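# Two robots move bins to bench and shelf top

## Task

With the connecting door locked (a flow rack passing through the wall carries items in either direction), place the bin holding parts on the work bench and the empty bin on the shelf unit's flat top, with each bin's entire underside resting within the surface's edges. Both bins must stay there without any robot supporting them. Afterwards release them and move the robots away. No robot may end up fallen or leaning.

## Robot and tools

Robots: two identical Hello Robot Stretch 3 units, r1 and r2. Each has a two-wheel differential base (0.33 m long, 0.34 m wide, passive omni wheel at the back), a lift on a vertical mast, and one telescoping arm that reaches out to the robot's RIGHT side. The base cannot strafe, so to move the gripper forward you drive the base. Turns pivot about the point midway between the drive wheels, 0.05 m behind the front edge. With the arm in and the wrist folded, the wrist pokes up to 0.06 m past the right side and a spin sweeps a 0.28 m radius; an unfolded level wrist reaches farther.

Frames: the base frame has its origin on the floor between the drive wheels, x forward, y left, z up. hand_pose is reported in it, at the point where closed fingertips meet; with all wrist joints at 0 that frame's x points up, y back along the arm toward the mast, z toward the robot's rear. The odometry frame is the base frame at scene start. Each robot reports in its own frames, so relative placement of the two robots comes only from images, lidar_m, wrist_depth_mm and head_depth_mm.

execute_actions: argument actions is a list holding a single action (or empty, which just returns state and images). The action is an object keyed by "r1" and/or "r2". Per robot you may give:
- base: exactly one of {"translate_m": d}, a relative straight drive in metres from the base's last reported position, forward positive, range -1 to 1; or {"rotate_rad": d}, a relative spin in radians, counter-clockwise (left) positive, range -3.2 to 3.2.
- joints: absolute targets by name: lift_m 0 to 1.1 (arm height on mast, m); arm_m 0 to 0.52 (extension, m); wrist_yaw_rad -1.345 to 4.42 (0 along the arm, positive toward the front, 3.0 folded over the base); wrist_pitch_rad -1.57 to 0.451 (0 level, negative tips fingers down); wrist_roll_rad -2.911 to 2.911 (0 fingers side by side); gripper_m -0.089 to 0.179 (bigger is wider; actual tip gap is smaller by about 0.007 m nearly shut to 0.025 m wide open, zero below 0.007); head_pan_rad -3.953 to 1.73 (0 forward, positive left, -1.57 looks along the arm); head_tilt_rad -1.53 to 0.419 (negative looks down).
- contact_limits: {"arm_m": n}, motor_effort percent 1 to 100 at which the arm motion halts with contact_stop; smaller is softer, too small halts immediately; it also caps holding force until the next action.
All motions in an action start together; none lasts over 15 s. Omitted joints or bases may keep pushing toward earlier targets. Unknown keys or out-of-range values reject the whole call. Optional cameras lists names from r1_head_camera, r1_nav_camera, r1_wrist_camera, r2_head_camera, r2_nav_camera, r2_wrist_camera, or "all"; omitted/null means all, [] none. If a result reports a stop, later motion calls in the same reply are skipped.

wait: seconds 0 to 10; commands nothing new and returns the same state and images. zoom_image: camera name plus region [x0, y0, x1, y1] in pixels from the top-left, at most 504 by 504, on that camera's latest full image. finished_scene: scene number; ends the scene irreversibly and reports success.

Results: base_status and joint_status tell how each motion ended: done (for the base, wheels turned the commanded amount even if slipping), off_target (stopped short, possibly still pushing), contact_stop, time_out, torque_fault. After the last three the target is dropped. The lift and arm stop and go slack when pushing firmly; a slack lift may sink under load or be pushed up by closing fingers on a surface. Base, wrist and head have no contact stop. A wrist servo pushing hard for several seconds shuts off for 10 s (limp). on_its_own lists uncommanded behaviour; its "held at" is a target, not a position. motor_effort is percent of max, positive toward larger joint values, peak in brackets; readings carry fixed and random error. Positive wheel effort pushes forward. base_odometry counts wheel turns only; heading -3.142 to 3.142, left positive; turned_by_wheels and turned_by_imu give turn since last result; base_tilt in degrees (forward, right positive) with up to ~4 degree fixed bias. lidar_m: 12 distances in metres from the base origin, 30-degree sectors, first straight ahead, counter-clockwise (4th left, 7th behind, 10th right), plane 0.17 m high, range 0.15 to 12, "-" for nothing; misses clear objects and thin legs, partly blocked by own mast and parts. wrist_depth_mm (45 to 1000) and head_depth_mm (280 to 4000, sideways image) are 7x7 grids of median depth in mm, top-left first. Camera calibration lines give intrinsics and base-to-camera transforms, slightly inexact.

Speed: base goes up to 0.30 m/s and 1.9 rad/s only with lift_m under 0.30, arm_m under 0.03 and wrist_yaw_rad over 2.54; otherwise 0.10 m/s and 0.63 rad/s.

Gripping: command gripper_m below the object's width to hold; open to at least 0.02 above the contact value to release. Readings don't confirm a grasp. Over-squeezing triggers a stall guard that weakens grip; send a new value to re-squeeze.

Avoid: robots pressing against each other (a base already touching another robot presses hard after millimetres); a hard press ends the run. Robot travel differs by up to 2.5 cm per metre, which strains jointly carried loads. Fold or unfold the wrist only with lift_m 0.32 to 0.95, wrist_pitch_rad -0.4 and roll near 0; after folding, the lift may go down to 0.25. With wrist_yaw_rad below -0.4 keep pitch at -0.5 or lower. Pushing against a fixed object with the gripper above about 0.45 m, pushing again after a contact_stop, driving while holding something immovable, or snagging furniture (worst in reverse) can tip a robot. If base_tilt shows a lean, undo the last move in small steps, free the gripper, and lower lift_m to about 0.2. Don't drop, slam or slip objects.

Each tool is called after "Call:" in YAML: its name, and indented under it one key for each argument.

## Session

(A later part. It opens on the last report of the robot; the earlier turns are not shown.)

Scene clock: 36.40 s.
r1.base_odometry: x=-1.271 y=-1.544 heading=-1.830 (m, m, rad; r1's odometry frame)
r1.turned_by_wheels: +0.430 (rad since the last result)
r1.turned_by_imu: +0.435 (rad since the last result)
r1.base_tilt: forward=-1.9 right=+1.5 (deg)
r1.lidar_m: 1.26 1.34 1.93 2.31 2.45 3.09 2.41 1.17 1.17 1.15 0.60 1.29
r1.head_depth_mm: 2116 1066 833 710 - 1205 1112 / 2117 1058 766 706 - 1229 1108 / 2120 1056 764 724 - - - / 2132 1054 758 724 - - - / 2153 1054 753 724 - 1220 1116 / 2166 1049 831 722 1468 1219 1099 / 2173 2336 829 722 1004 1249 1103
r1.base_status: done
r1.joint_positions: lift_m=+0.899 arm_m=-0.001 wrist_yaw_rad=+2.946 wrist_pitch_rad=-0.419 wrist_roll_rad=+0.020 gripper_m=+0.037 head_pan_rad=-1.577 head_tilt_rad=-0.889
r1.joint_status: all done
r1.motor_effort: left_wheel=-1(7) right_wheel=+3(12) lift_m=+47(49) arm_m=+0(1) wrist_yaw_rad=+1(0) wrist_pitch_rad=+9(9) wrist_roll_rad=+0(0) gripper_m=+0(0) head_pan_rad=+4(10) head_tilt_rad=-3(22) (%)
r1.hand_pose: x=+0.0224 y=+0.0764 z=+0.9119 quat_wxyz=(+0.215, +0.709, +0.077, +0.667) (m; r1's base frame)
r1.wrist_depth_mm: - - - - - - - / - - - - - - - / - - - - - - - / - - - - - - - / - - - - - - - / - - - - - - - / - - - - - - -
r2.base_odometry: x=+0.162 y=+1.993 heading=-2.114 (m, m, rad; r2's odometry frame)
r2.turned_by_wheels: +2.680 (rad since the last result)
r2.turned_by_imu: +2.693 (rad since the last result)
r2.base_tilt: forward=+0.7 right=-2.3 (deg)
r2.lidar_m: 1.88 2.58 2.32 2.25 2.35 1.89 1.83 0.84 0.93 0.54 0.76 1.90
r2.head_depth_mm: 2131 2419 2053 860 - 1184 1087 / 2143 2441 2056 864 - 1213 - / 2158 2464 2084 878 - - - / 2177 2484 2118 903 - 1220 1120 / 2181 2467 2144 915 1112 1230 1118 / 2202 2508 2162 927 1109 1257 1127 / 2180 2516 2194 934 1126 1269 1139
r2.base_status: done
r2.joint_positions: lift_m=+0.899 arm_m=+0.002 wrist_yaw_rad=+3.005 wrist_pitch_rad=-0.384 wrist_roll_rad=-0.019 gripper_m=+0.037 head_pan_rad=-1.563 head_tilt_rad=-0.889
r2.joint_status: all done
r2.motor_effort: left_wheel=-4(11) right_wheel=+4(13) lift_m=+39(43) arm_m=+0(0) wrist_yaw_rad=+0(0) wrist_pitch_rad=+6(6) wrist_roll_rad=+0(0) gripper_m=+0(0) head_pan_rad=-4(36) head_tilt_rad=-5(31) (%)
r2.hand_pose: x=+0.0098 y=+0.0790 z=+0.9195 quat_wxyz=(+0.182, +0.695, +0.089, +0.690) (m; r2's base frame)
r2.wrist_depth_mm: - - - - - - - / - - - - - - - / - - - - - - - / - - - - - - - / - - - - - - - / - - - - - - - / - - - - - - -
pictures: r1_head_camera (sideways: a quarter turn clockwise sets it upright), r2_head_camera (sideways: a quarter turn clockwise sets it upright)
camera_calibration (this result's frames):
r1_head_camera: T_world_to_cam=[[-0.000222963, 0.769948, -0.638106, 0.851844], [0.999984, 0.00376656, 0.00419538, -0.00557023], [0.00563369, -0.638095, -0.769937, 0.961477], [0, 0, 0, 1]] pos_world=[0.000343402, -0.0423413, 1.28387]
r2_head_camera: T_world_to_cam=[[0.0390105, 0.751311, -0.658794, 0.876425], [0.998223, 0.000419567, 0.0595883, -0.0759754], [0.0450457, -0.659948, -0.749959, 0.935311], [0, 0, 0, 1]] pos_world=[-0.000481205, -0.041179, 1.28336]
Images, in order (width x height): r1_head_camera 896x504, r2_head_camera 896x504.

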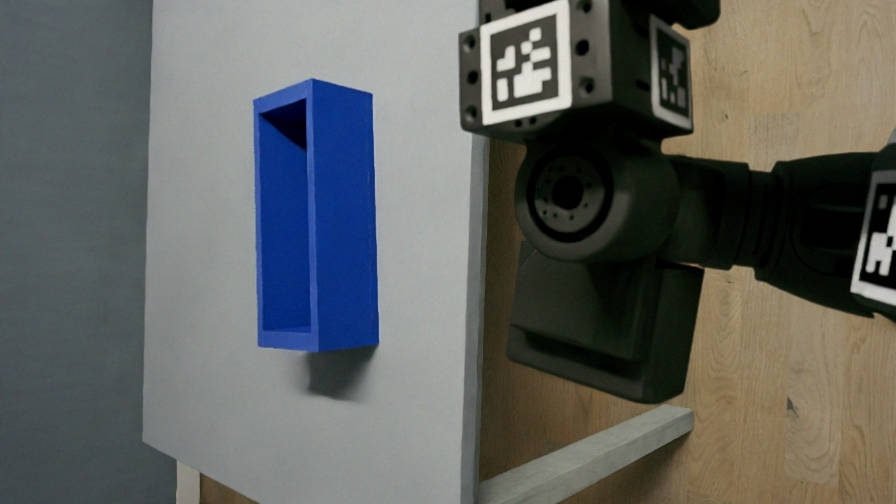

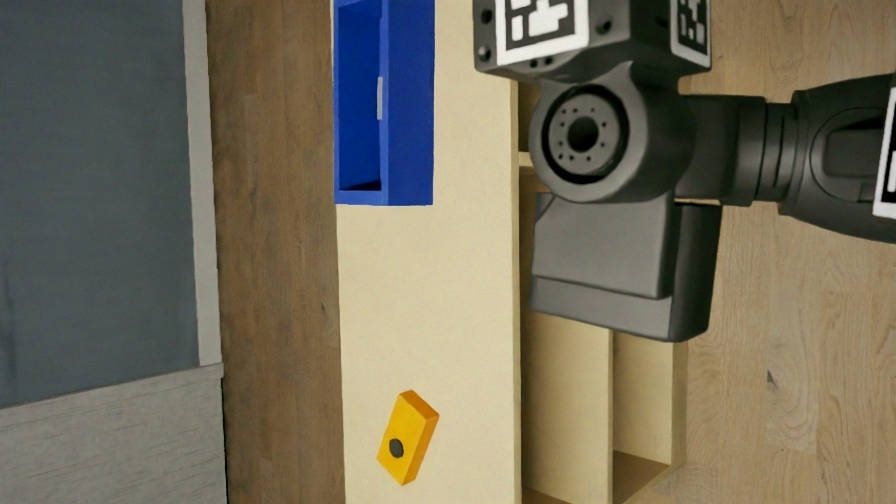

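Call:
execute_actions:
  actions:
    - {"r1":{"joints":{"wrist_yaw_rad":1.57,"gripper_m":0.179}},"r2":{"base":{"translate_m":-0.13},"joints":{"wrist_yaw_rad":1.57,"gripper_m":0.179}}}
  cameras: []

Call:
execute_actions:
  actions:
    - {"r1":{"joints":{"wrist_pitch_rad":-1.5,"lift_m":1.1,"arm_m":0.2}},"r2":{"joints":{"wrist_pitch_rad":-1.5,"lift_m":1.0,"arm_m":0.3}}}
  cameras: []

Call:
execute_actions:
  actions:
    - {"r1":{"joints":{"arm_m":0.48}},"r2":{"joints":{"arm_m":0.52}}}

Scene clock: 44.20 s.
r1.base_odometry: x=-1.271 y=-1.544 heading=-1.830 (m, m, rad; r1's odometry frame)
r1.turned_by_wheels: +0.000 (rad since the last result)
r1.turned_by_imu: -0.001 (rad since the last result)
r1.base_tilt: forward=-1.9 right=+1.4 (deg)
r1.lidar_m: 1.26 1.34 1.94 2.31 2.45 3.10 2.41 1.17 1.16 1.15 0.59 1.28
r1.head_depth_mm: 2115 1056 837 708 - 1212 1109 / 2124 1059 767 708 - 1208 1115 / 2115 1055 765 706 - 1190 1117 / 2153 1056 758 714 1434 - 1108 / 2179 1054 756 723 1434 - 1097 / 2144 1046 832 722 1460 - 1088 / 2166 2337 829 721 918 - 1099
r1.base_status: not commanded
r1.joint_positions: lift_m=+0.899 arm_m=-0.001 wrist_yaw_rad=+1.572 wrist_pitch_rad=-0.419 wrist_roll_rad=+0.020 gripper_m=+0.179 head_pan_rad=-1.577 head_tilt_rad=-0.889
r1.joint_status: all done
r1.motor_effort: left_wheel=-1(1) right_wheel=+4(4) lift_m=+47(47) arm_m=+0(0) wrist_yaw_rad=-2(2) wrist_pitch_rad=+8(9) wrist_roll_rad=+0(0) gripper_m=+0(85) head_pan_rad=+4(4) head_tilt_rad=-3(3) (%)
r1.hand_pose: x=+0.2029 y=-0.1435 z=+0.9119 quat_wxyz=(+0.589, +0.597, -0.390, +0.379) (m; r1's base frame)
r1.wrist_depth_mm: - - - - - - - / - - - - - - - / - - - - - - - / - - - - - - - / - - - - - - - / - - - - - - - / - - - - - - -
r2.base_odometry: x=+0.230 y=+2.105 heading=-2.114 (m, m, rad; r2's odometry frame)
r2.turned_by_wheels: +0.000 (rad since the last result)
r2.turned_by_imu: -0.002 (rad since the last result)
r2.base_tilt: forward=+0.7 right=-2.3 (deg)
r2.lidar_m: 2.00 2.72 2.32 2.26 2.35 1.76 1.70 0.74 0.75 0.54 0.92 0.85
r2.head_depth_mm: 2150 2408 2034 900 - 1179 1085 / 2162 2445 2042 863 - - 1095 / 2174 2477 2089 873 - - 1105 / 2177 2461 2109 880 1071 - 1102 / 2155 2480 2132 908 1075 - 1096 / 2198 2502 2161 924 1087 - 1110 / 2183 2543 2212 934 1119 1267 1143
r2.base_status: done
r2.joint_positions: lift_m=+0.899 arm_m=+0.002 wrist_yaw_rad=+1.572 wrist_pitch_rad=-0.384 wrist_roll_rad=-0.019 gripper_m=+0.179 head_pan_rad=-1.563 head_tilt_rad=-0.889
r2.joint_status: all done
r2.motor_effort: left_wheel=-3(9) right_wheel=+4(5) lift_m=+39(39) arm_m=+0(0) wrist_yaw_rad=-2(3) wrist_pitch_rad=+6(6) wrist_roll_rad=+0(0) gripper_m=+0(84) head_pan_rad=-3(4) head_tilt_rad=-6(6) (%)
r2.hand_pose: x=+0.2072 y=-0.1473 z=+0.9195 quat_wxyz=(+0.590, +0.583, -0.389, +0.401) (m; r2's base frame)
r2.wrist_depth_mm: - - - - - - - / - - - - - - - / - - - - - - - / - - - - - - - / - - - - - - 639 / - - - - - 842 555 / - - - - - 791 709
pictures: none
No camera images: the call's "cameras" was empty. Leave "cameras" out to get every camera's image.

Scene clock: 47.60 s.
r1.base_odometry: x=-1.271 y=-1.544 heading=-1.830 (m, m, rad; r1's odometry frame)
r1.turned_by_wheels: +0.000 (rad since the last result)
r1.turned_by_imu: -0.001 (rad since the last result)
r1.base_tilt: forward=-2.0 right=+1.5 (deg)
r1.lidar_m: 1.26 1.34 1.94 2.31 2.45 3.08 2.41 1.17 1.17 1.14 0.59 1.29
r1.head_depth_mm: 2127 1055 835 706 1436 1258 1106 / - 1015 765 706 1429 1257 1111 / - - 765 727 1438 1256 1112 / 2079 1051 740 724 1435 1247 1104 / 2090 995 756 722 1432 1255 1108 / 2160 1028 829 720 1431 1230 1102 / 2167 1135 830 722 1008 1248 1106
r1.base_status: not commanded
r1.joint_positions: lift_m=+1.099 arm_m=+0.200 wrist_yaw_rad=+1.570 wrist_pitch_rad=-1.495 wrist_roll_rad=+0.020 gripper_m=+0.179 head_pan_rad=-1.577 head_tilt_rad=-0.889
r1.joint_status: all done
r1.motor_effort: left_wheel=-2(2) right_wheel=+4(3) lift_m=+47(48) arm_m=+6(9) wrist_yaw_rad=+0(2) wrist_pitch_rad=-2(8) wrist_roll_rad=+0(0) gripper_m=+0(0) head_pan_rad=+3(4) head_tilt_rad=-4(4) (%)
r1.hand_pose: x=-0.0261 y=-0.3448 z=+0.9801 quat_wxyz=(+0.707, +0.707, -0.034, +0.019) (m; r1's base frame)
r1.wrist_depth_mm: - - - - 765 373 382 / - - - - - 381 352 / - - - - - 379 333 / - - - - - 390 340 / - - - - - 391 348 / - - - - - 393 315 / - - - - 417 400 367
r2.base_odometry: x=+0.230 y=+2.105 heading=-2.114 (m, m, rad; r2's odometry frame)
r2.turned_by_wheels: +0.000 (rad since the last result)
r2.turned_by_imu: -0.001 (rad since the last result)
r2.base_tilt: forward=+0.6 right=-2.3 (deg)
r2.lidar_m: 2.00 2.71 2.33 2.26 2.35 1.76 1.70 0.74 0.74 0.54 0.92 0.85
r2.head_depth_mm: 2205 2404 2024 879 1054 1213 1088 / - 2405 2053 860 1072 1222 1095 / - - 965 873 1071 1226 1105 / 2200 2448 1543 879 1066 1235 1114 / 2180 2475 2140 914 1080 1247 1121 / 2209 2528 2183 929 1085 1257 1124 / 2183 2566 2196 938 1099 1265 1130
r2.base_status: not commanded
r2.joint_positions: lift_m=+0.999 arm_m=+0.300 wrist_yaw_rad=+1.570 wrist_pitch_rad=-1.495 wrist_roll_rad=-0.019 gripper_m=+0.179 head_pan_rad=-1.563 head_tilt_rad=-0.889
r2.joint_status: all done
r2.motor_effort: left_wheel=-4(3) right_wheel=+4(4) lift_m=+39(40) arm_m=+4(3) wrist_yaw_rad=-1(2) wrist_pitch_rad=-3(7) wrist_roll_rad=+0(0) gripper_m=+0(0) head_pan_rad=-3(4) head_tilt_rad=-6(5) (%)
r2.hand_pose: x=-0.0260 y=-0.4448 z=+0.8806 quat_wxyz=(+0.707, +0.706, -0.020, +0.033) (m; r2's base frame)
r2.wrist_depth_mm: 986 993 - - 414 418 417 / - - - - 426 422 349 / - - - - 429 412 401 / - - - - 432 402 391 / - - - - 441 420 386 / - - - - 448 443 375 / - - - - 454 456 458
pictures: none
No camera images: the call's "cameras" was empty. Leave "cameras" out to get every camera's image.

Scene clock: 50.90 s.
r1.base_odometry: x=-1.271 y=-1.544 heading=-1.830 (m, m, rad; r1's odometry frame)
r1.turned_by_wheels: +0.000 (rad since the last result)
r1.turned_by_imu: -0.001 (rad since the last result)
r1.base_tilt: forward=-1.9 right=+1.5 (deg)
r1.lidar_m: 1.26 1.34 1.94 2.31 2.45 3.09 2.41 1.17 1.17 1.15 0.59 1.29
r1.head_depth_mm: 2106 1062 835 708 1431 1250 1109 / 2126 1054 764 709 1436 1250 1110 / 2135 1049 764 724 1425 1248 1121 / 2162 1076 755 722 1433 1250 1111 / 2155 1051 755 722 1433 1243 1105 / 2147 1051 829 721 1432 1233 1104 / 2153 1134 828 722 1003 1242 1105
r1.base_status: not commanded
r1.joint_positions: lift_m=+1.099 arm_m=+0.480 wrist_yaw_rad=+1.570 wrist_pitch_rad=-1.495 wrist_roll_rad=+0.020 gripper_m=+0.179 head_pan_rad=-1.577 head_tilt_rad=-0.889
r1.joint_status: all done
r1.motor_effort: left_wheel=-2(2) right_wheel=+4(4) lift_m=+47(47) arm_m=+6(6) wrist_yaw_rad=+0(0) wrist_pitch_rad=-2(2) wrist_roll_rad=+0(0) gripper_m=+0(1) head_pan_rad=+4(3) head_tilt_rad=-3(4) (%)
r1.hand_pose: x=-0.0261 y=-0.6248 z=+0.9801 quat_wxyz=(+0.707, +0.707, -0.034, +0.019) (m; r1's base frame)
r1.wrist_depth_mm: - - 372 370 370 382 379 / - - 373 291 376 381 377 / - - 378 363 371 382 382 / - - 378 373 378 389 388 / - - 384 379 376 394 398 / - - 390 383 380 399 399 / - - 399 389 393 402 402
r2.base_odometry: x=+0.230 y=+2.105 heading=-2.114 (m, m, rad; r2's odometry frame)
r2.turned_by_wheels: +0.000 (rad since the last result)
r2.turned_by_imu: -0.001 (rad since the last result)
r2.base_tilt: forward=+0.7 right=-2.2 (deg)
r2.lidar_m: 2.00 2.72 2.32 2.26 2.36 1.76 1.70 0.75 0.75 0.54 0.92 0.85
r2.head_depth_mm: 2251 2402 2037 879 1062 1214 1092 / 2166 2424 2040 859 1069 1213 1103 / - 2459 958 870 1079 1235 1104 / 2170 2444 2105 876 1062 1238 1109 / 2198 2489 2146 912 1078 1241 1118 / 2199 2474 2160 922 1083 1261 1125 / 2164 2510 2216 934 1094 1268 1130
r2.base_status: not commanded
r2.joint_positions: lift_m=+0.999 arm_m=+0.520 wrist_yaw_rad=+1.570 wrist_pitch_rad=-1.495 wrist_roll_rad=-0.019 gripper_m=+0.179 head_pan_rad=-1.563 head_tilt_rad=-0.889
r2.joint_status: all done
r2.motor_effort: left_wheel=-3(4) right_wheel=+4(4) lift_m=+39(40) arm_m=+3(7) wrist_yaw_rad=+0(0) wrist_pitch_rad=-3(2) wrist_roll_rad=+0(0) gripper_m=+0(0) head_pan_rad=-3(5) head_tilt_rad=-5(5) (%)
r2.hand_pose: x=-0.0260 y=-0.6648 z=+0.8806 quat_wxyz=(+0.707, +0.706, -0.020, +0.033) (m; r2's base frame)
r2.wrist_depth_mm: - - 415 418 423 418 - / - - 424 417 368 425 - / - - 425 425 410 - - / - - 436 429 424 - - / - - 439 430 429 448 - / - - 446 429 435 454 - / - - 453 454 452 - -
pictures: r1_head_camera (sideways: a quarter turn clockwise sets it upright), r1_nav_camera (sideways: a quarter turn counterclockwise sets it upright), r1_wrist_camera, r2_head_camera (sideways: a quarter turn clockwise sets it upright), r2_nav_camera (sideways: a quarter turn counterclockwise sets it upright), r2_wrist_camera
camera_calibration (this result's frames):
r1_head_camera: T_world_to_cam=[[-0.000222891, 0.76996, -0.638092, 0.851826], [0.999984, 0.00376649, 0.00419556, -0.00557046], [0.00563378, -0.638081, -0.769948, 0.961492], [0, 0, 0, 1]] pos_world=[0.000343404, -0.042341, 1.28387]
r1_nav_camera: T_world_to_cam=[[0.0112941, -0.743275, 0.66889, -0.832102], [-0.999842, 0.000809888, 0.0177821, 0.038484], [-0.0137587, -0.668985, -0.743149, 0.931101], [0, 0, 0, 1]] pos_world=[0.0606864, 0.00438, 1.24785]
r1_wrist_camera: T_world_to_cam=[[-0.0678858, -0.997342, 0.0264528, -0.653491], [-0.995557, 0.0694508, 0.0635873, -0.00845594], [-0.0652555, -0.0220186, -0.997626, 1.12185], [0, 0, 0, 1]] pos_world=[0.0204257, -0.626465, 1.13701]
r2_head_camera: T_world_to_cam=[[0.0390894, 0.751309, -0.658791, 0.876421], [0.998223, 0.000314488, 0.0595883, -0.0759754], [0.0449764, -0.65995, -0.749962, 0.935315], [0, 0, 0, 1]] pos_world=[-0.000485531, -0.0411783, 1.28336]
r2_nav_camera: T_world_to_cam=[[-0.00159713, -0.795164, 0.606392, -0.74769], [-0.999713, 0.0157708, 0.0180472, 0.0372767], [-0.0239138, -0.606189, -0.794961, 0.992826], [0, 0, 0, 1]] pos_world=[0.059814, 0.00671612, 1.24198]
r2_wrist_camera: T_world_to_cam=[[0.0142932, -0.999832, -0.0114634, -0.65253], [-0.996395, -0.015201, 0.0834623, -0.0752143], [-0.0836225, 0.0102291, -0.996445, 1.0475], [0, 0, 0, 1]] pos_world=[0.0219782, -0.664278, 1.04257]
Images, in order (width x height): r1_head_camera 896x504, r1_nav_camera 672x504, r1_wrist_camera 644x364, r2_head_camera 896x504, r2_nav_camera 672x504, r2_wrist_camera 644x364.

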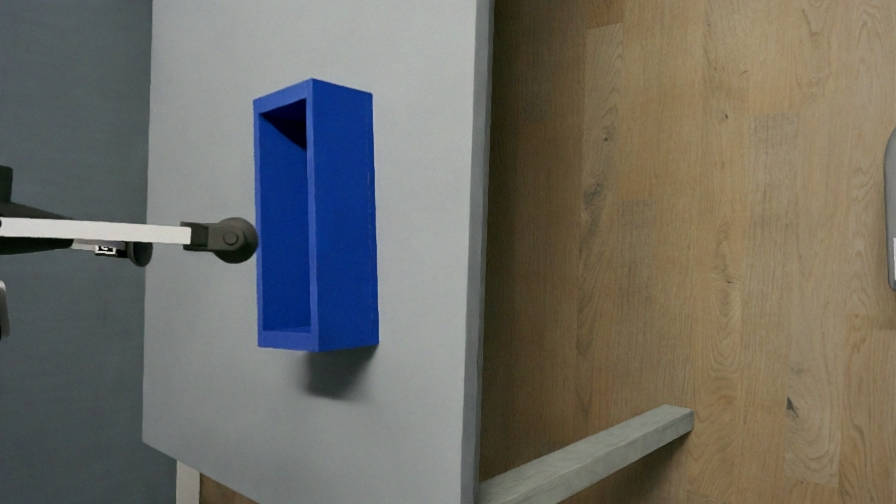

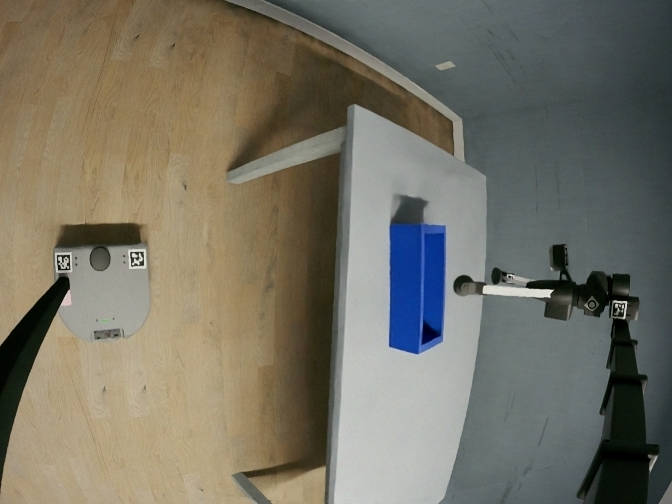

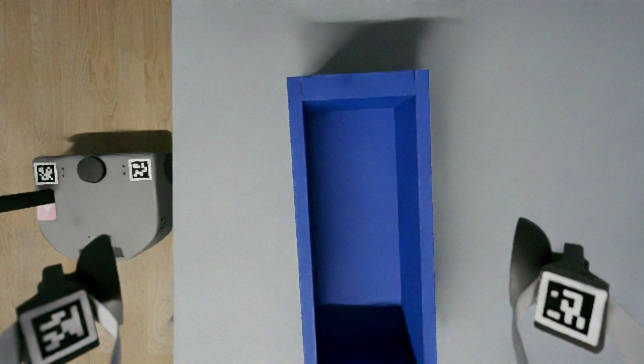

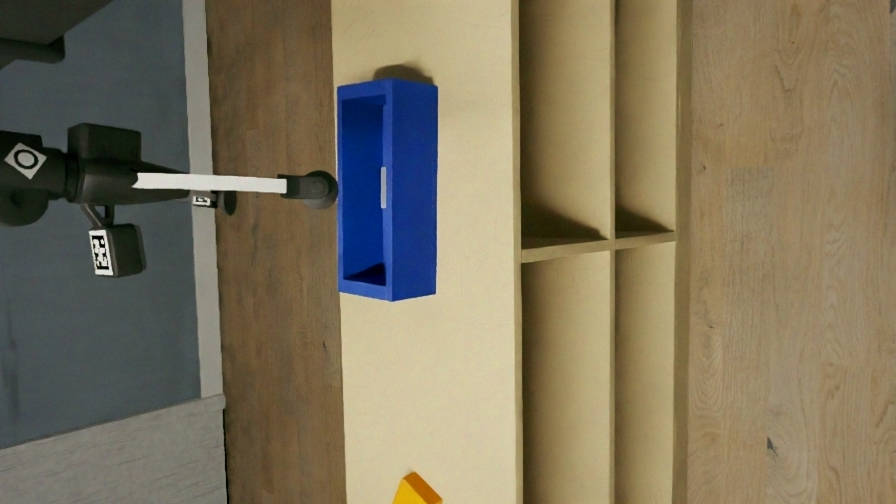

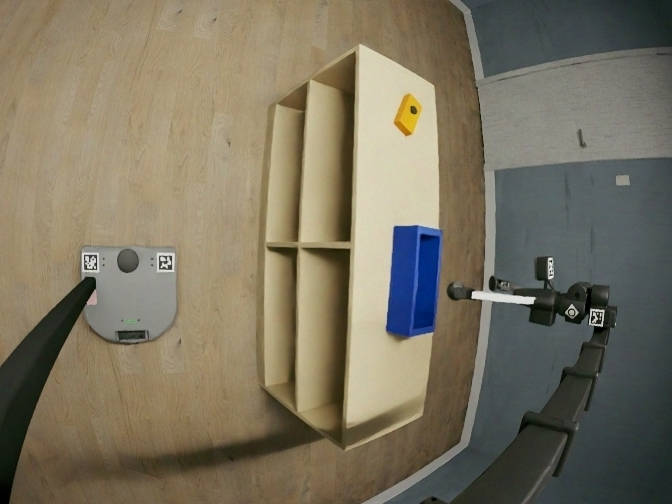

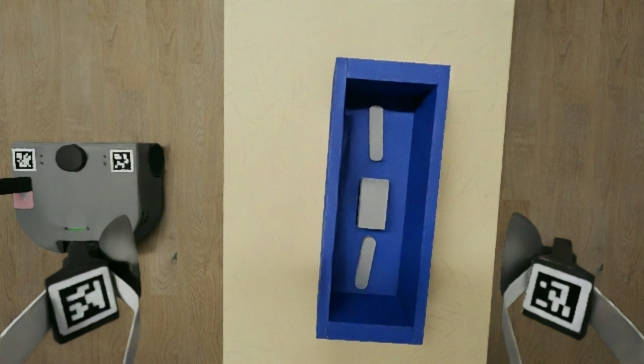

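Call:
execute_actions:
  actions:
    - {"r1":{"base":{"translate_m":-0.025},"joints":{"arm_m":0.52,"lift_m":1.0}},"r2":{"base":{"translate_m":0.03},"joints":{"wrist_yaw_rad":0,"wrist_roll_rad":1.57,"wrist_pitch_rad":-1.42,"lift_m":0.88}}}
  cameras: ["r1_wrist_camera","r2_head_camera","r2_wrist_camera"]

Scene clock: 55.73 s.
r1.base_odometry: x=-1.265 y=-1.520 heading=-1.830 (m, m, rad; r1's odometry frame)
r1.turned_by_wheels: +0.000 (rad since the last result)
r1.turned_by_imu: -0.001 (rad since the last result)
r1.base_tilt: forward=-1.9 right=+1.5 (deg)
r1.lidar_m: 1.29 1.37 1.97 2.31 2.44 3.08 2.39 1.14 1.17 1.14 0.61 1.31
r1.head_depth_mm: - 1017 836 708 1438 1257 1106 / 2148 1052 775 706 1444 1253 1111 / 2073 1058 764 707 1437 1250 1119 / 2090 1047 758 722 1429 1251 1104 / 2104 1051 749 723 1435 1253 1108 / 2189 1046 806 722 1441 1245 1100 / 2176 1048 829 721 1060 1224 1106
r1.base_status: done
r1.joint_positions: lift_m=+1.001 arm_m=+0.518 wrist_yaw_rad=+1.570 wrist_pitch_rad=-1.496 wrist_roll_rad=+0.020 gripper_m=+0.179 head_pan_rad=-1.577 head_tilt_rad=-0.889
r1.joint_status: all done
joint sent to its limit — the command would take r1.arm_m past its upper limit, so that joint was sent only as far as its limit.
r1.motor_effort: left_wheel=-1(5) right_wheel=+3(7) lift_m=+14(44) arm_m=+5(8) wrist_yaw_rad=+0(0) wrist_pitch_rad=-2(2) wrist_roll_rad=+0(0) gripper_m=+0(0) head_pan_rad=+4(3) head_tilt_rad=-4(2) (%)
r1.hand_pose: x=-0.0262 y=-0.6634 z=+0.8820 quat_wxyz=(+0.707, +0.707, -0.034, +0.019) (m; r1's base frame)
r1.wrist_depth_mm: 999 271 185 190 208 275 278 / - 275 239 269 259 278 280 / - 279 271 270 270 283 284 / 279 280 269 271 275 286 286 / - 286 259 276 278 288 290 / - 285 280 282 283 294 293 / - 292 282 283 287 295 302
r2.base_odometry: x=+0.214 y=+2.079 heading=-2.114 (m, m, rad; r2's odometry frame)
r2.turned_by_wheels: +0.000 (rad since the last result)
r2.turned_by_imu: -0.001 (rad since the last result)
r2.base_tilt: forward=+0.8 right=-2.3 (deg)
r2.lidar_m: 1.97 2.69 2.33 2.26 2.35 1.79 1.73 0.77 0.79 0.53 0.88 0.83
r2.head_depth_mm: 2159 - - 853 1060 1210 1088 / 2078 2470 2061 860 1073 1219 1093 / 2098 - 2067 872 1080 1240 1108 / 2182 2459 2112 881 1069 1236 1114 / 2188 2490 2119 912 1078 1242 1117 / 2195 2497 2167 925 1086 1262 1124 / 2183 2549 2193 934 1094 1268 1132
r2.base_status: done
r2.joint_positions: lift_m=+0.881 arm_m=+0.520 wrist_yaw_rad=+0.002 wrist_pitch_rad=-1.422 wrist_roll_rad=+1.567 gripper_m=+0.179 head_pan_rad=-1.563 head_tilt_rad=-0.889
r2.joint_status: all done
r2.motor_effort: left_wheel=-3(5) right_wheel=+3(11) lift_m=+10(39) arm_m=+3(3) wrist_yaw_rad=-1(4) wrist_pitch_rad=+0(1) wrist_roll_rad=+1(2) gripper_m=+1(0) head_pan_rad=-3(3) head_tilt_rad=-6(5) (%)
r2.hand_pose: x=-0.0215 y=-0.6785 z=+0.7625 quat_wxyz=(+0.002, +0.002, -0.758, -0.653) (m; r2's base frame)
r2.wrist_depth_mm: 963 315 259 277 279 274 781 / - 324 267 287 286 279 816 / - 334 269 282 292 289 - / - 343 280 304 301 296 854 / - 350 294 308 310 303 859 / - 362 276 315 322 309 863 / - 381 259 261 329 921 912
pictures: r1_wrist_camera, r2_head_camera (sideways: a quarter turn clockwise sets it upright), r2_wrist_camera
camera_calibration (this result's frames):
r1_wrist_camera: T_world_to_cam=[[-0.0678725, -0.997342, 0.0264877, -0.689445], [-0.995523, 0.0694513, 0.0641072, -0.000130361], [-0.0657764, -0.022018, -0.997591, 1.02312], [0, 0, 0, 1]] pos_world=[0.0203733, -0.665077, 1.03893]
r2_head_camera: T_world_to_cam=[[0.0391013, 0.751309, -0.658791, 0.876421], [0.998223, 0.000298665, 0.0595883, -0.0759754], [0.0449659, -0.659951, -0.749962, 0.935315], [0, 0, 0, 1]] pos_world=[-0.000486184, -0.0411782, 1.28336]
r2_wrist_camera: T_world_to_cam=[[-0.000998758, 0.986971, -0.160895, 0.794081], [0.987505, 0.026328, 0.155373, -0.045099], [0.157585, -0.158729, -0.974665, 0.804286], [0, 0, 0, 1]] pos_world=[-0.0814145, -0.654883, 0.91868]
Images, in order (width x height): r1_wrist_camera 644x364, r2_head_camera 896x504, r2_wrist_camera 644x364.

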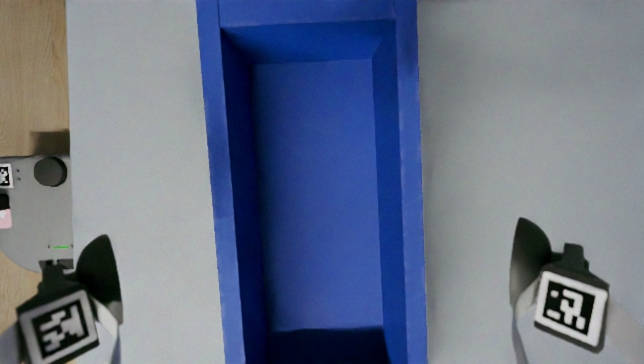

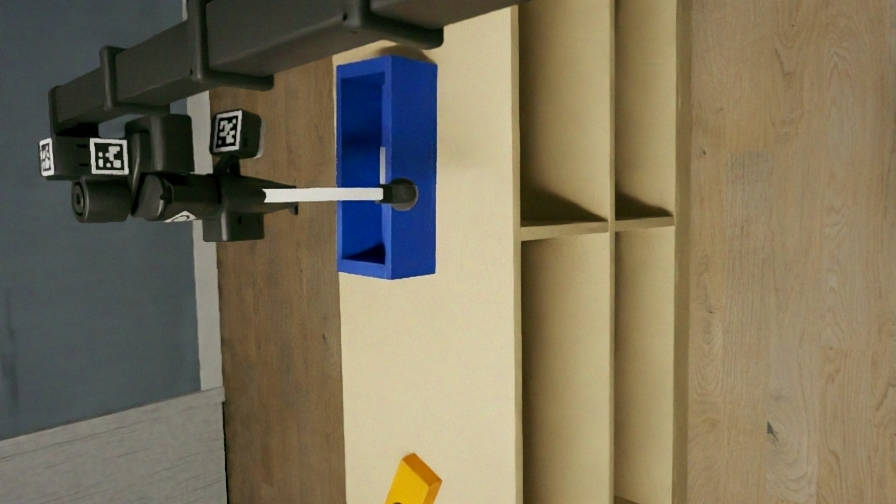

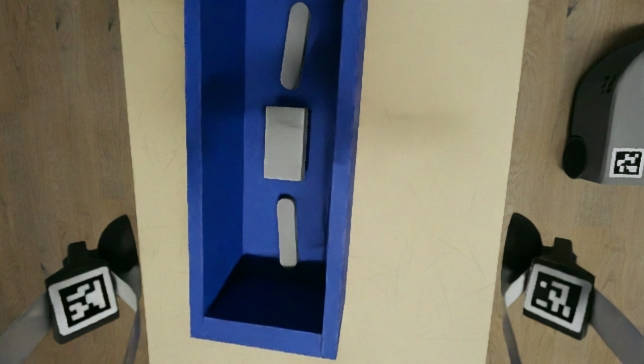

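Call:
execute_actions:
  actions:
    - {"r1":{"joints":{"lift_m":0.92}},"r2":{"base":{"rotate_rad":1.0},"joints":{"wrist_yaw_rad":1.57,"wrist_roll_rad":0,"wrist_pitch_rad":-1.5,"arm_m":0.5}}}
  cameras: ["r1_wrist_camera","r1_head_camera"]

Call:
execute_actions:
  actions:
    - {"r1":{"joints":{"gripper_m":0.05}},"r2":{"base":{"translate_m":-0.09}}}
  cameras: []

Call:
execute_actions:
  actions:
    - {"r1":{"joints":{"lift_m":0.97}},"r2":{"base":{"rotate_rad":-1.0}}}
  cameras: ["r1_wrist_camera","r1_head_camera","r2_wrist_camera"]

Scene clock: 62.20 s.
r1.base_odometry: x=-1.265 y=-1.520 heading=-1.830 (m, m, rad; r1's odometry frame)
r1.turned_by_wheels: +0.000 (rad since the last result)
r1.turned_by_imu: -0.001 (rad since the last result)
r1.base_tilt: forward=-1.9 right=+1.5 (deg)
r1.lidar_m: 1.28 1.37 1.98 2.31 2.44 3.07 2.39 1.14 1.17 1.14 0.60 1.31
r1.head_depth_mm: 2112 - - 689 1433 1250 1111 / - - 764 707 1433 1256 1113 / 2201 1015 763 706 1433 1250 1116 / - 978 761 721 1430 1247 1107 / 2133 1015 749 724 1440 1247 1109 / 2161 1049 805 722 1434 1242 1107 / 2153 1047 830 721 1055 1226 1106
r1.base_status: not commanded
r1.joint_positions: lift_m=+0.921 arm_m=+0.518 wrist_yaw_rad=+1.570 wrist_pitch_rad=-1.496 wrist_roll_rad=+0.020 gripper_m=+0.179 head_pan_rad=-1.577 head_tilt_rad=-0.889
r1.joint_status: all done
r1.motor_effort: left_wheel=-2(2) right_wheel=+3(3) lift_m=+14(14) arm_m=+6(5) wrist_yaw_rad=+0(0) wrist_pitch_rad=-2(2) wrist_roll_rad=+0(0) gripper_m=+0(0) head_pan_rad=+3(4) head_tilt_rad=-3(2) (%)
r1.hand_pose: x=-0.0262 y=-0.6634 z=+0.8020 quat_wxyz=(+0.707, +0.707, -0.034, +0.019) (m; r1's base frame)
r1.wrist_depth_mm: 193 114 171 186 154 195 196 / 195 112 185 187 158 196 200 / 197 119 187 189 163 200 202 / 198 117 189 192 168 203 205 / 202 115 182 194 173 114 206 / - 114 177 196 179 115 210 / - 161 172 197 186 117 214
r2.base_odometry: x=+0.214 y=+2.079 heading=-1.114 (m, m, rad; r2's odometry frame)
r2.turned_by_wheels: +1.000 (rad since the last result)
r2.turned_by_imu: +1.004 (rad since the last result)
r2.base_tilt: forward=+0.7 right=-2.3 (deg)
r2.lidar_m: 2.36 2.26 2.33 1.81 1.74 1.79 0.76 0.53 0.93 0.83 1.97 2.65
r2.head_depth_mm: 2821 - - 1138 1088 1194 1090 / 2839 2555 2054 1165 1345 1249 1100 / 2631 - 2026 1668 1413 1247 1096 / 2560 2715 2097 1724 1457 1261 1113 / 2362 2149 2130 1736 1468 1270 1119 / 2199 1981 2105 1754 1479 1281 1128 / 2200 2342 2196 1775 1510 1283 1134
r2.base_status: done
r2.joint_positions: lift_m=+0.881 arm_m=+0.500 wrist_yaw_rad=+1.568 wrist_pitch_rad=-1.495 wrist_roll_rad=+0.004 gripper_m=+0.179 head_pan_rad=-1.563 head_tilt_rad=-0.889
r2.joint_status: all done
r2.motor_effort: left_wheel=-3(11) right_wheel=+3(13) lift_m=+11(10) arm_m=-3(3) wrist_yaw_rad=+2(1) wrist_pitch_rad=-2(4) wrist_roll_rad=-2(2) gripper_m=+0(0) head_pan_rad=-2(3) head_tilt_rad=-6(6) (%)
r2.hand_pose: x=-0.0260 y=-0.6456 z=+0.7622 quat_wxyz=(+0.707, +0.706, -0.029, +0.024) (m; r2's base frame)
r2.wrist_depth_mm: 896 896 881 882 904 903 928 / 888 928 897 901 884 885 900 / 911 927 907 945 922 909 950 / - 934 924 934 939 931 931 / - 934 950 935 851 948 938 / - 977 955 880 599 377 947 / 971 976 858 606 347 330 966
pictures: r1_head_camera (sideways: a quarter turn clockwise sets it upright), r1_wrist_camera
camera_calibration (this result's frames):
r1_head_camera: T_world_to_cam=[[-0.000226012, 0.76996, -0.638092, 0.851826], [0.999984, 0.00377054, 0.00419556, -0.00557046], [0.00563637, -0.638081, -0.769948, 0.961492], [0, 0, 0, 1]] pos_world=[0.000343575, -0.042341, 1.28387]
r1_wrist_camera: T_world_to_cam=[[-0.0678726, -0.997342, 0.0264877, -0.687328], [-0.995523, 0.0694514, 0.0641071, 0.0049983], [-0.0657763, -0.022018, -0.997591, 0.94332], [0, 0, 0, 1]] pos_world=[0.0203733, -0.665078, 0.958933]
Images, in order (width x height): r1_head_camera 896x504, r1_wrist_camera 644x364.

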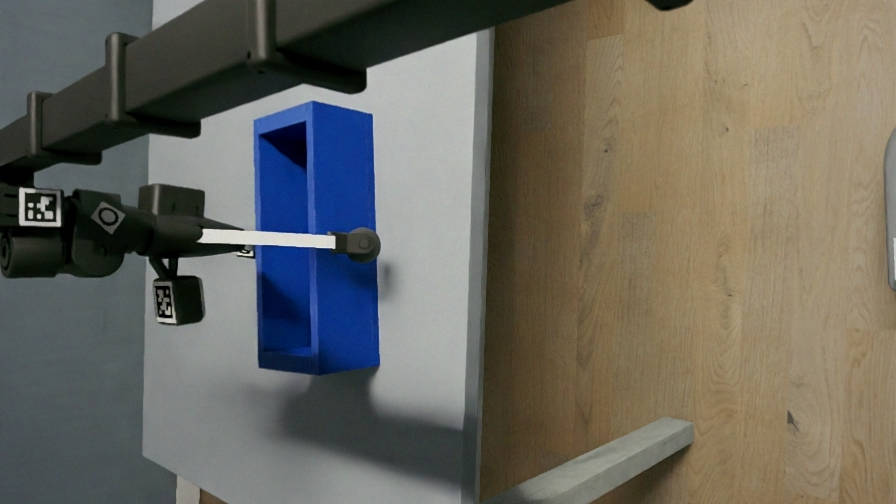

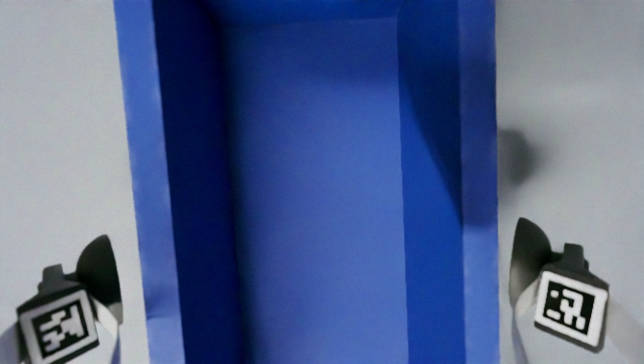

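Scene clock: 64.57 s.
r1.base_odometry: x=-1.265 y=-1.520 heading=-1.830 (m, m, rad; r1's odometry frame)
r1.turned_by_wheels: +0.000 (rad since the last result)
r1.turned_by_imu: +0.000 (rad since the last result)
r1.base_tilt: forward=-1.9 right=+1.4 (deg)
r1.lidar_m: 1.28 1.36 1.97 2.31 2.45 3.08 2.39 1.14 1.17 1.14 0.60 1.31
r1.head_depth_mm: 2087 - - 692 1435 1252 1107 / - - 767 708 1439 1246 1104 / 2201 1023 763 708 1434 1249 1118 / - 982 760 725 1434 1257 1111 / 2131 1012 749 723 1435 1247 1105 / 2145 1051 808 725 1431 1242 1108 / 2162 1048 830 723 1059 1221 1105
r1.base_status: not commanded
r1.joint_positions: lift_m=+0.921 arm_m=+0.518 wrist_yaw_rad=+1.570 wrist_pitch_rad=-1.501 wrist_roll_rad=+0.020 gripper_m=+0.055 head_pan_rad=-1.577 head_tilt_rad=-0.889
r1.joint_status: gripper_m off_target (ended at +0.055, target +0.050)
r1.motor_effort: left_wheel=-1(2) right_wheel=-1(3) lift_m=+14(14) arm_m=+5(5) wrist_yaw_rad=+0(0) wrist_pitch_rad=+1(2) wrist_roll_rad=+0(0) gripper_m=-34(100) head_pan_rad=+4(4) head_tilt_rad=-4(3) (%)
r1.hand_pose: x=-0.0276 y=-0.6635 z=+0.8021 quat_wxyz=(+0.707, +0.707, -0.032, +0.017) (m; r1's base frame)
r1.wrist_depth_mm: 195 118 172 188 149 201 202 / 197 116 189 190 152 203 205 / 200 123 192 193 156 205 206 / 201 121 192 196 161 207 209 / 206 119 189 198 166 209 214 / 207 117 185 200 171 119 216 / - 119 178 203 178 215 219
r2.base_odometry: x=+0.174 y=+2.160 heading=-1.114 (m, m, rad; r2's odometry frame)
r2.turned_by_wheels: +0.000 (rad since the last result)
r2.turned_by_imu: -0.001 (rad since the last result)
r2.base_tilt: forward=+0.7 right=-2.2 (deg)
r2.lidar_m: 2.44 2.33 2.40 1.77 1.70 0.68 0.69 0.46 0.99 0.82 2.01 2.69
r2.head_depth_mm: 2841 - - 856 1015 1151 1083 / 2866 2566 1075 957 1126 1219 1094 / 2722 - 2023 1198 1382 1246 1105 / 2632 2801 2115 1726 1447 1261 1107 / 2475 2645 2144 1741 1475 1281 1115 / 1979 2057 2150 1755 1482 1285 1124 / 2306 1921 2123 1787 1499 1297 1134
r2.base_status: done
r2.joint_positions: lift_m=+0.881 arm_m=+0.500 wrist_yaw_rad=+1.568 wrist_pitch_rad=-1.495 wrist_roll_rad=+0.004 gripper_m=+0.179 head_pan_rad=-1.563 head_tilt_rad=-0.889
r2.joint_status: not commanded
r2.motor_effort: left_wheel=-3(9) right_wheel=+4(5) lift_m=+11(9) arm_m=-3(3) wrist_yaw_rad=+2(1) wrist_pitch_rad=-3(2) wrist_roll_rad=-1(1) gripper_m=+0(0) head_pan_rad=-3(4) head_tilt_rad=-5(6) (%)
r2.hand_pose: x=-0.0260 y=-0.6456 z=+0.7622 quat_wxyz=(+0.707, +0.706, -0.029, +0.024) (m; r2's base frame)
r2.wrist_depth_mm: 883 894 872 899 891 902 906 / 893 890 904 894 898 900 907 / 909 922 928 911 918 923 928 / - 925 929 936 851 951 931 / - 930 940 865 595 320 944 / - 975 865 598 325 324 961 / 966 873 608 330 327 329 331
pictures: none
No camera images: the call's "cameras" was empty. Leave "cameras" out to get every camera's image.

Scene clock: 67.23 s.
r1.base_odometry: x=-1.265 y=-1.520 heading=-1.830 (m, m, rad; r1's odometry frame)
r1.turned_by_wheels: +0.000 (rad since the last result)
r1.turned_by_imu: -0.001 (rad since the last result)
r1.base_tilt: forward=-2.0 right=+1.5 (deg)
r1.lidar_m: 1.28 1.37 1.97 2.31 2.45 3.08 2.39 1.15 1.17 1.15 0.61 1.31
r1.head_depth_mm: - - 809 706 1441 1251 1108 / - 1054 765 708 1435 1253 1107 / 2128 1054 764 706 1439 1256 1112 / - 1012 718 721 1435 1251 1108 / 2144 1047 711 723 1432 1251 1108 / 2137 1045 806 720 1435 1235 1106 / 2161 1045 824 721 1064 1220 1107
r1.base_status: not commanded
r1.joint_positions: lift_m=+0.969 arm_m=+0.518 wrist_yaw_rad=+1.571 wrist_pitch_rad=-1.499 wrist_roll_rad=+0.020 gripper_m=+0.068 head_pan_rad=-1.577 head_tilt_rad=-0.890
r1.joint_status: all done
r1.on_its_own: gripper_m is held at +0.067, not at your +0.050, by its stall guard, which is still easing
r1.motor_effort: left_wheel=+0(2) right_wheel=+2(3) lift_m=+49(53) arm_m=+2(6) wrist_yaw_rad=-1(2) wrist_pitch_rad=+0(1) wrist_roll_rad=+0(0) gripper_m=-18(33) head_pan_rad=+4(3) head_tilt_rad=-3(3) (%)
r1.hand_pose: x=-0.0270 y=-0.6637 z=+0.8507 quat_wxyz=(+0.707, +0.707, -0.032, +0.018) (m; r1's base frame)
r1.wrist_depth_mm: 239 128 179 194 149 244 246 / 243 126 194 196 153 247 249 / 246 244 198 199 158 251 249 / 249 247 195 206 161 253 255 / 248 250 190 208 166 255 258 / 255 127 184 215 171 - 261 / - 262 179 218 176 262 264
r2.base_odometry: x=+0.174 y=+2.160 heading=-2.114 (m, m, rad; r2's odometry frame)
r2.turned_by_wheels: -1.000 (rad since the last result)
r2.turned_by_imu: -1.005 (rad since the last result)
r2.base_tilt: forward=+0.6 right=-2.3 (deg)
r2.lidar_m: 2.01 2.74 2.41 2.33 2.35 1.73 1.68 0.68 0.72 0.47 0.95 0.82
r2.head_depth_mm: 2082 - - 857 974 1170 1085 / 2012 2429 2049 831 987 1176 1097 / 2028 - 2010 835 994 1185 1104 / 2113 2394 2105 853 873 1194 1114 / 2134 2437 2134 874 1007 1215 1118 / 2129 2466 2167 924 1015 1222 1126 / 2149 2435 2214 933 1025 1243 1133
r2.base_status: done
r2.joint_positions: lift_m=+0.881 arm_m=+0.500 wrist_yaw_rad=+1.568 wrist_pitch_rad=-1.497 wrist_roll_rad=+0.004 gripper_m=+0.179 head_pan_rad=-1.563 head_tilt_rad=-0.889
r2.joint_status: not commanded
r2.motor_effort: left_wheel=+2(8) right_wheel=-3(11) lift_m=+11(10) arm_m=-3(3) wrist_yaw_rad=+2(1) wrist_pitch_rad=-2(2) wrist_roll_rad=-1(1) gripper_m=+0(0) head_pan_rad=-3(3) head_tilt_rad=-5(5) (%)
r2.hand_pose: x=-0.0264 y=-0.6455 z=+0.7622 quat_wxyz=(+0.707, +0.706, -0.028, +0.024) (m; r2's base frame)
r2.wrist_depth_mm: 877 301 301 243 239 299 880 / 903 307 306 295 295 309 908 / 910 312 309 300 301 311 936 / - 313 314 302 302 316 941 / - 318 318 307 309 319 970 / - 325 322 313 321 326 947 / 969 329 327 294 326 332 -
pictures: r1_head_camera (sideways: a quarter turn clockwise sets it upright), r1_wrist_camera, r2_wrist_camera
camera_calibration (this result's frames):
r1_head_camera: T_world_to_cam=[[-0.000278629, 0.77052, -0.637416, 0.850945], [0.999984, 0.00383957, 0.00420422, -0.00558173], [0.00568684, -0.637405, -0.770508, 0.96222], [0, 0, 0, 1]] pos_world=[0.00034675, -0.0423256, 1.28383]
r1_wrist_camera: T_world_to_cam=[[-0.0667467, -0.997413, 0.0266896, -0.68909], [-0.995407, 0.0684047, 0.066976, -0.00197462], [-0.0686284, -0.0220965, -0.997398, 0.991507], [0, 0, 0, 1]] pos_world=[0.0200855, -0.665263, 1.00745]
r2_wrist_camera: T_world_to_cam=[[-0.0103551, -0.999859, -0.0131851, -0.633968], [-0.996315, 0.00919378, 0.0852809, -0.0511559], [-0.0851477, 0.0140196, -0.99627, 0.931571], [0, 0, 0, 1]] pos_world=[0.021789, -0.646469, 0.924099]
Images, in order (width x height): r1_head_camera 896x504, r1_wrist_camera 644x364, r2_wrist_camera 644x364.

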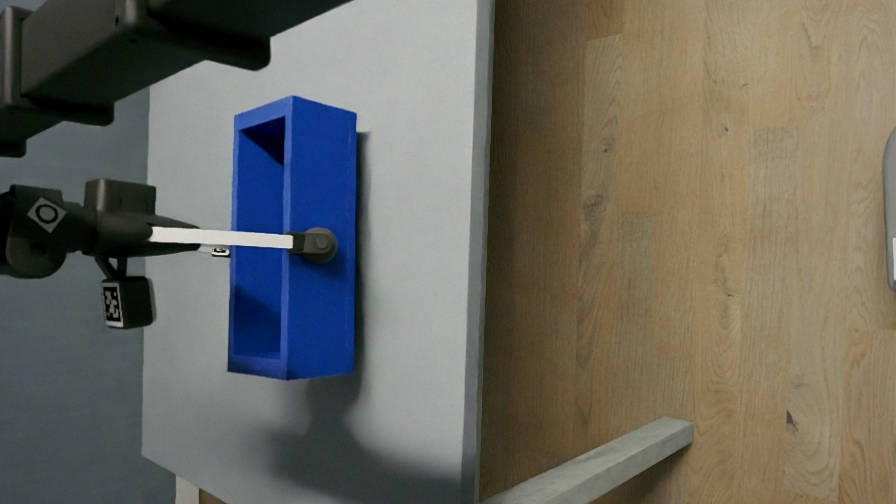

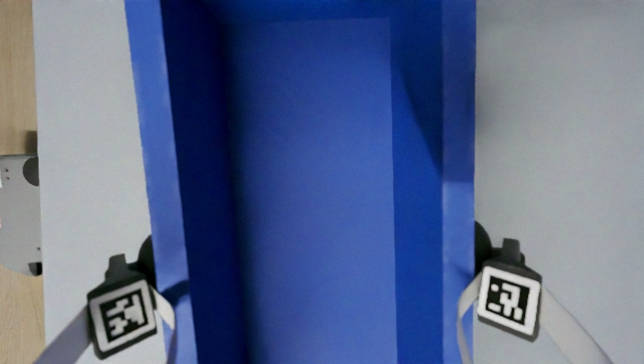

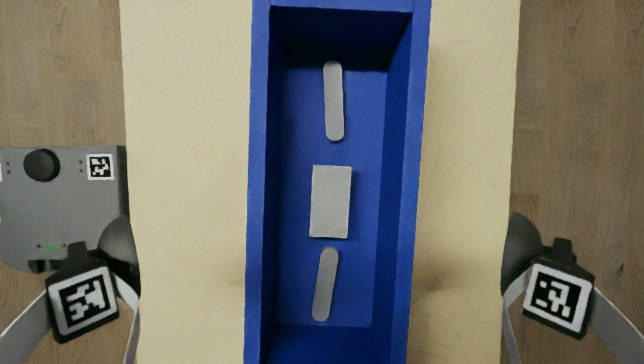

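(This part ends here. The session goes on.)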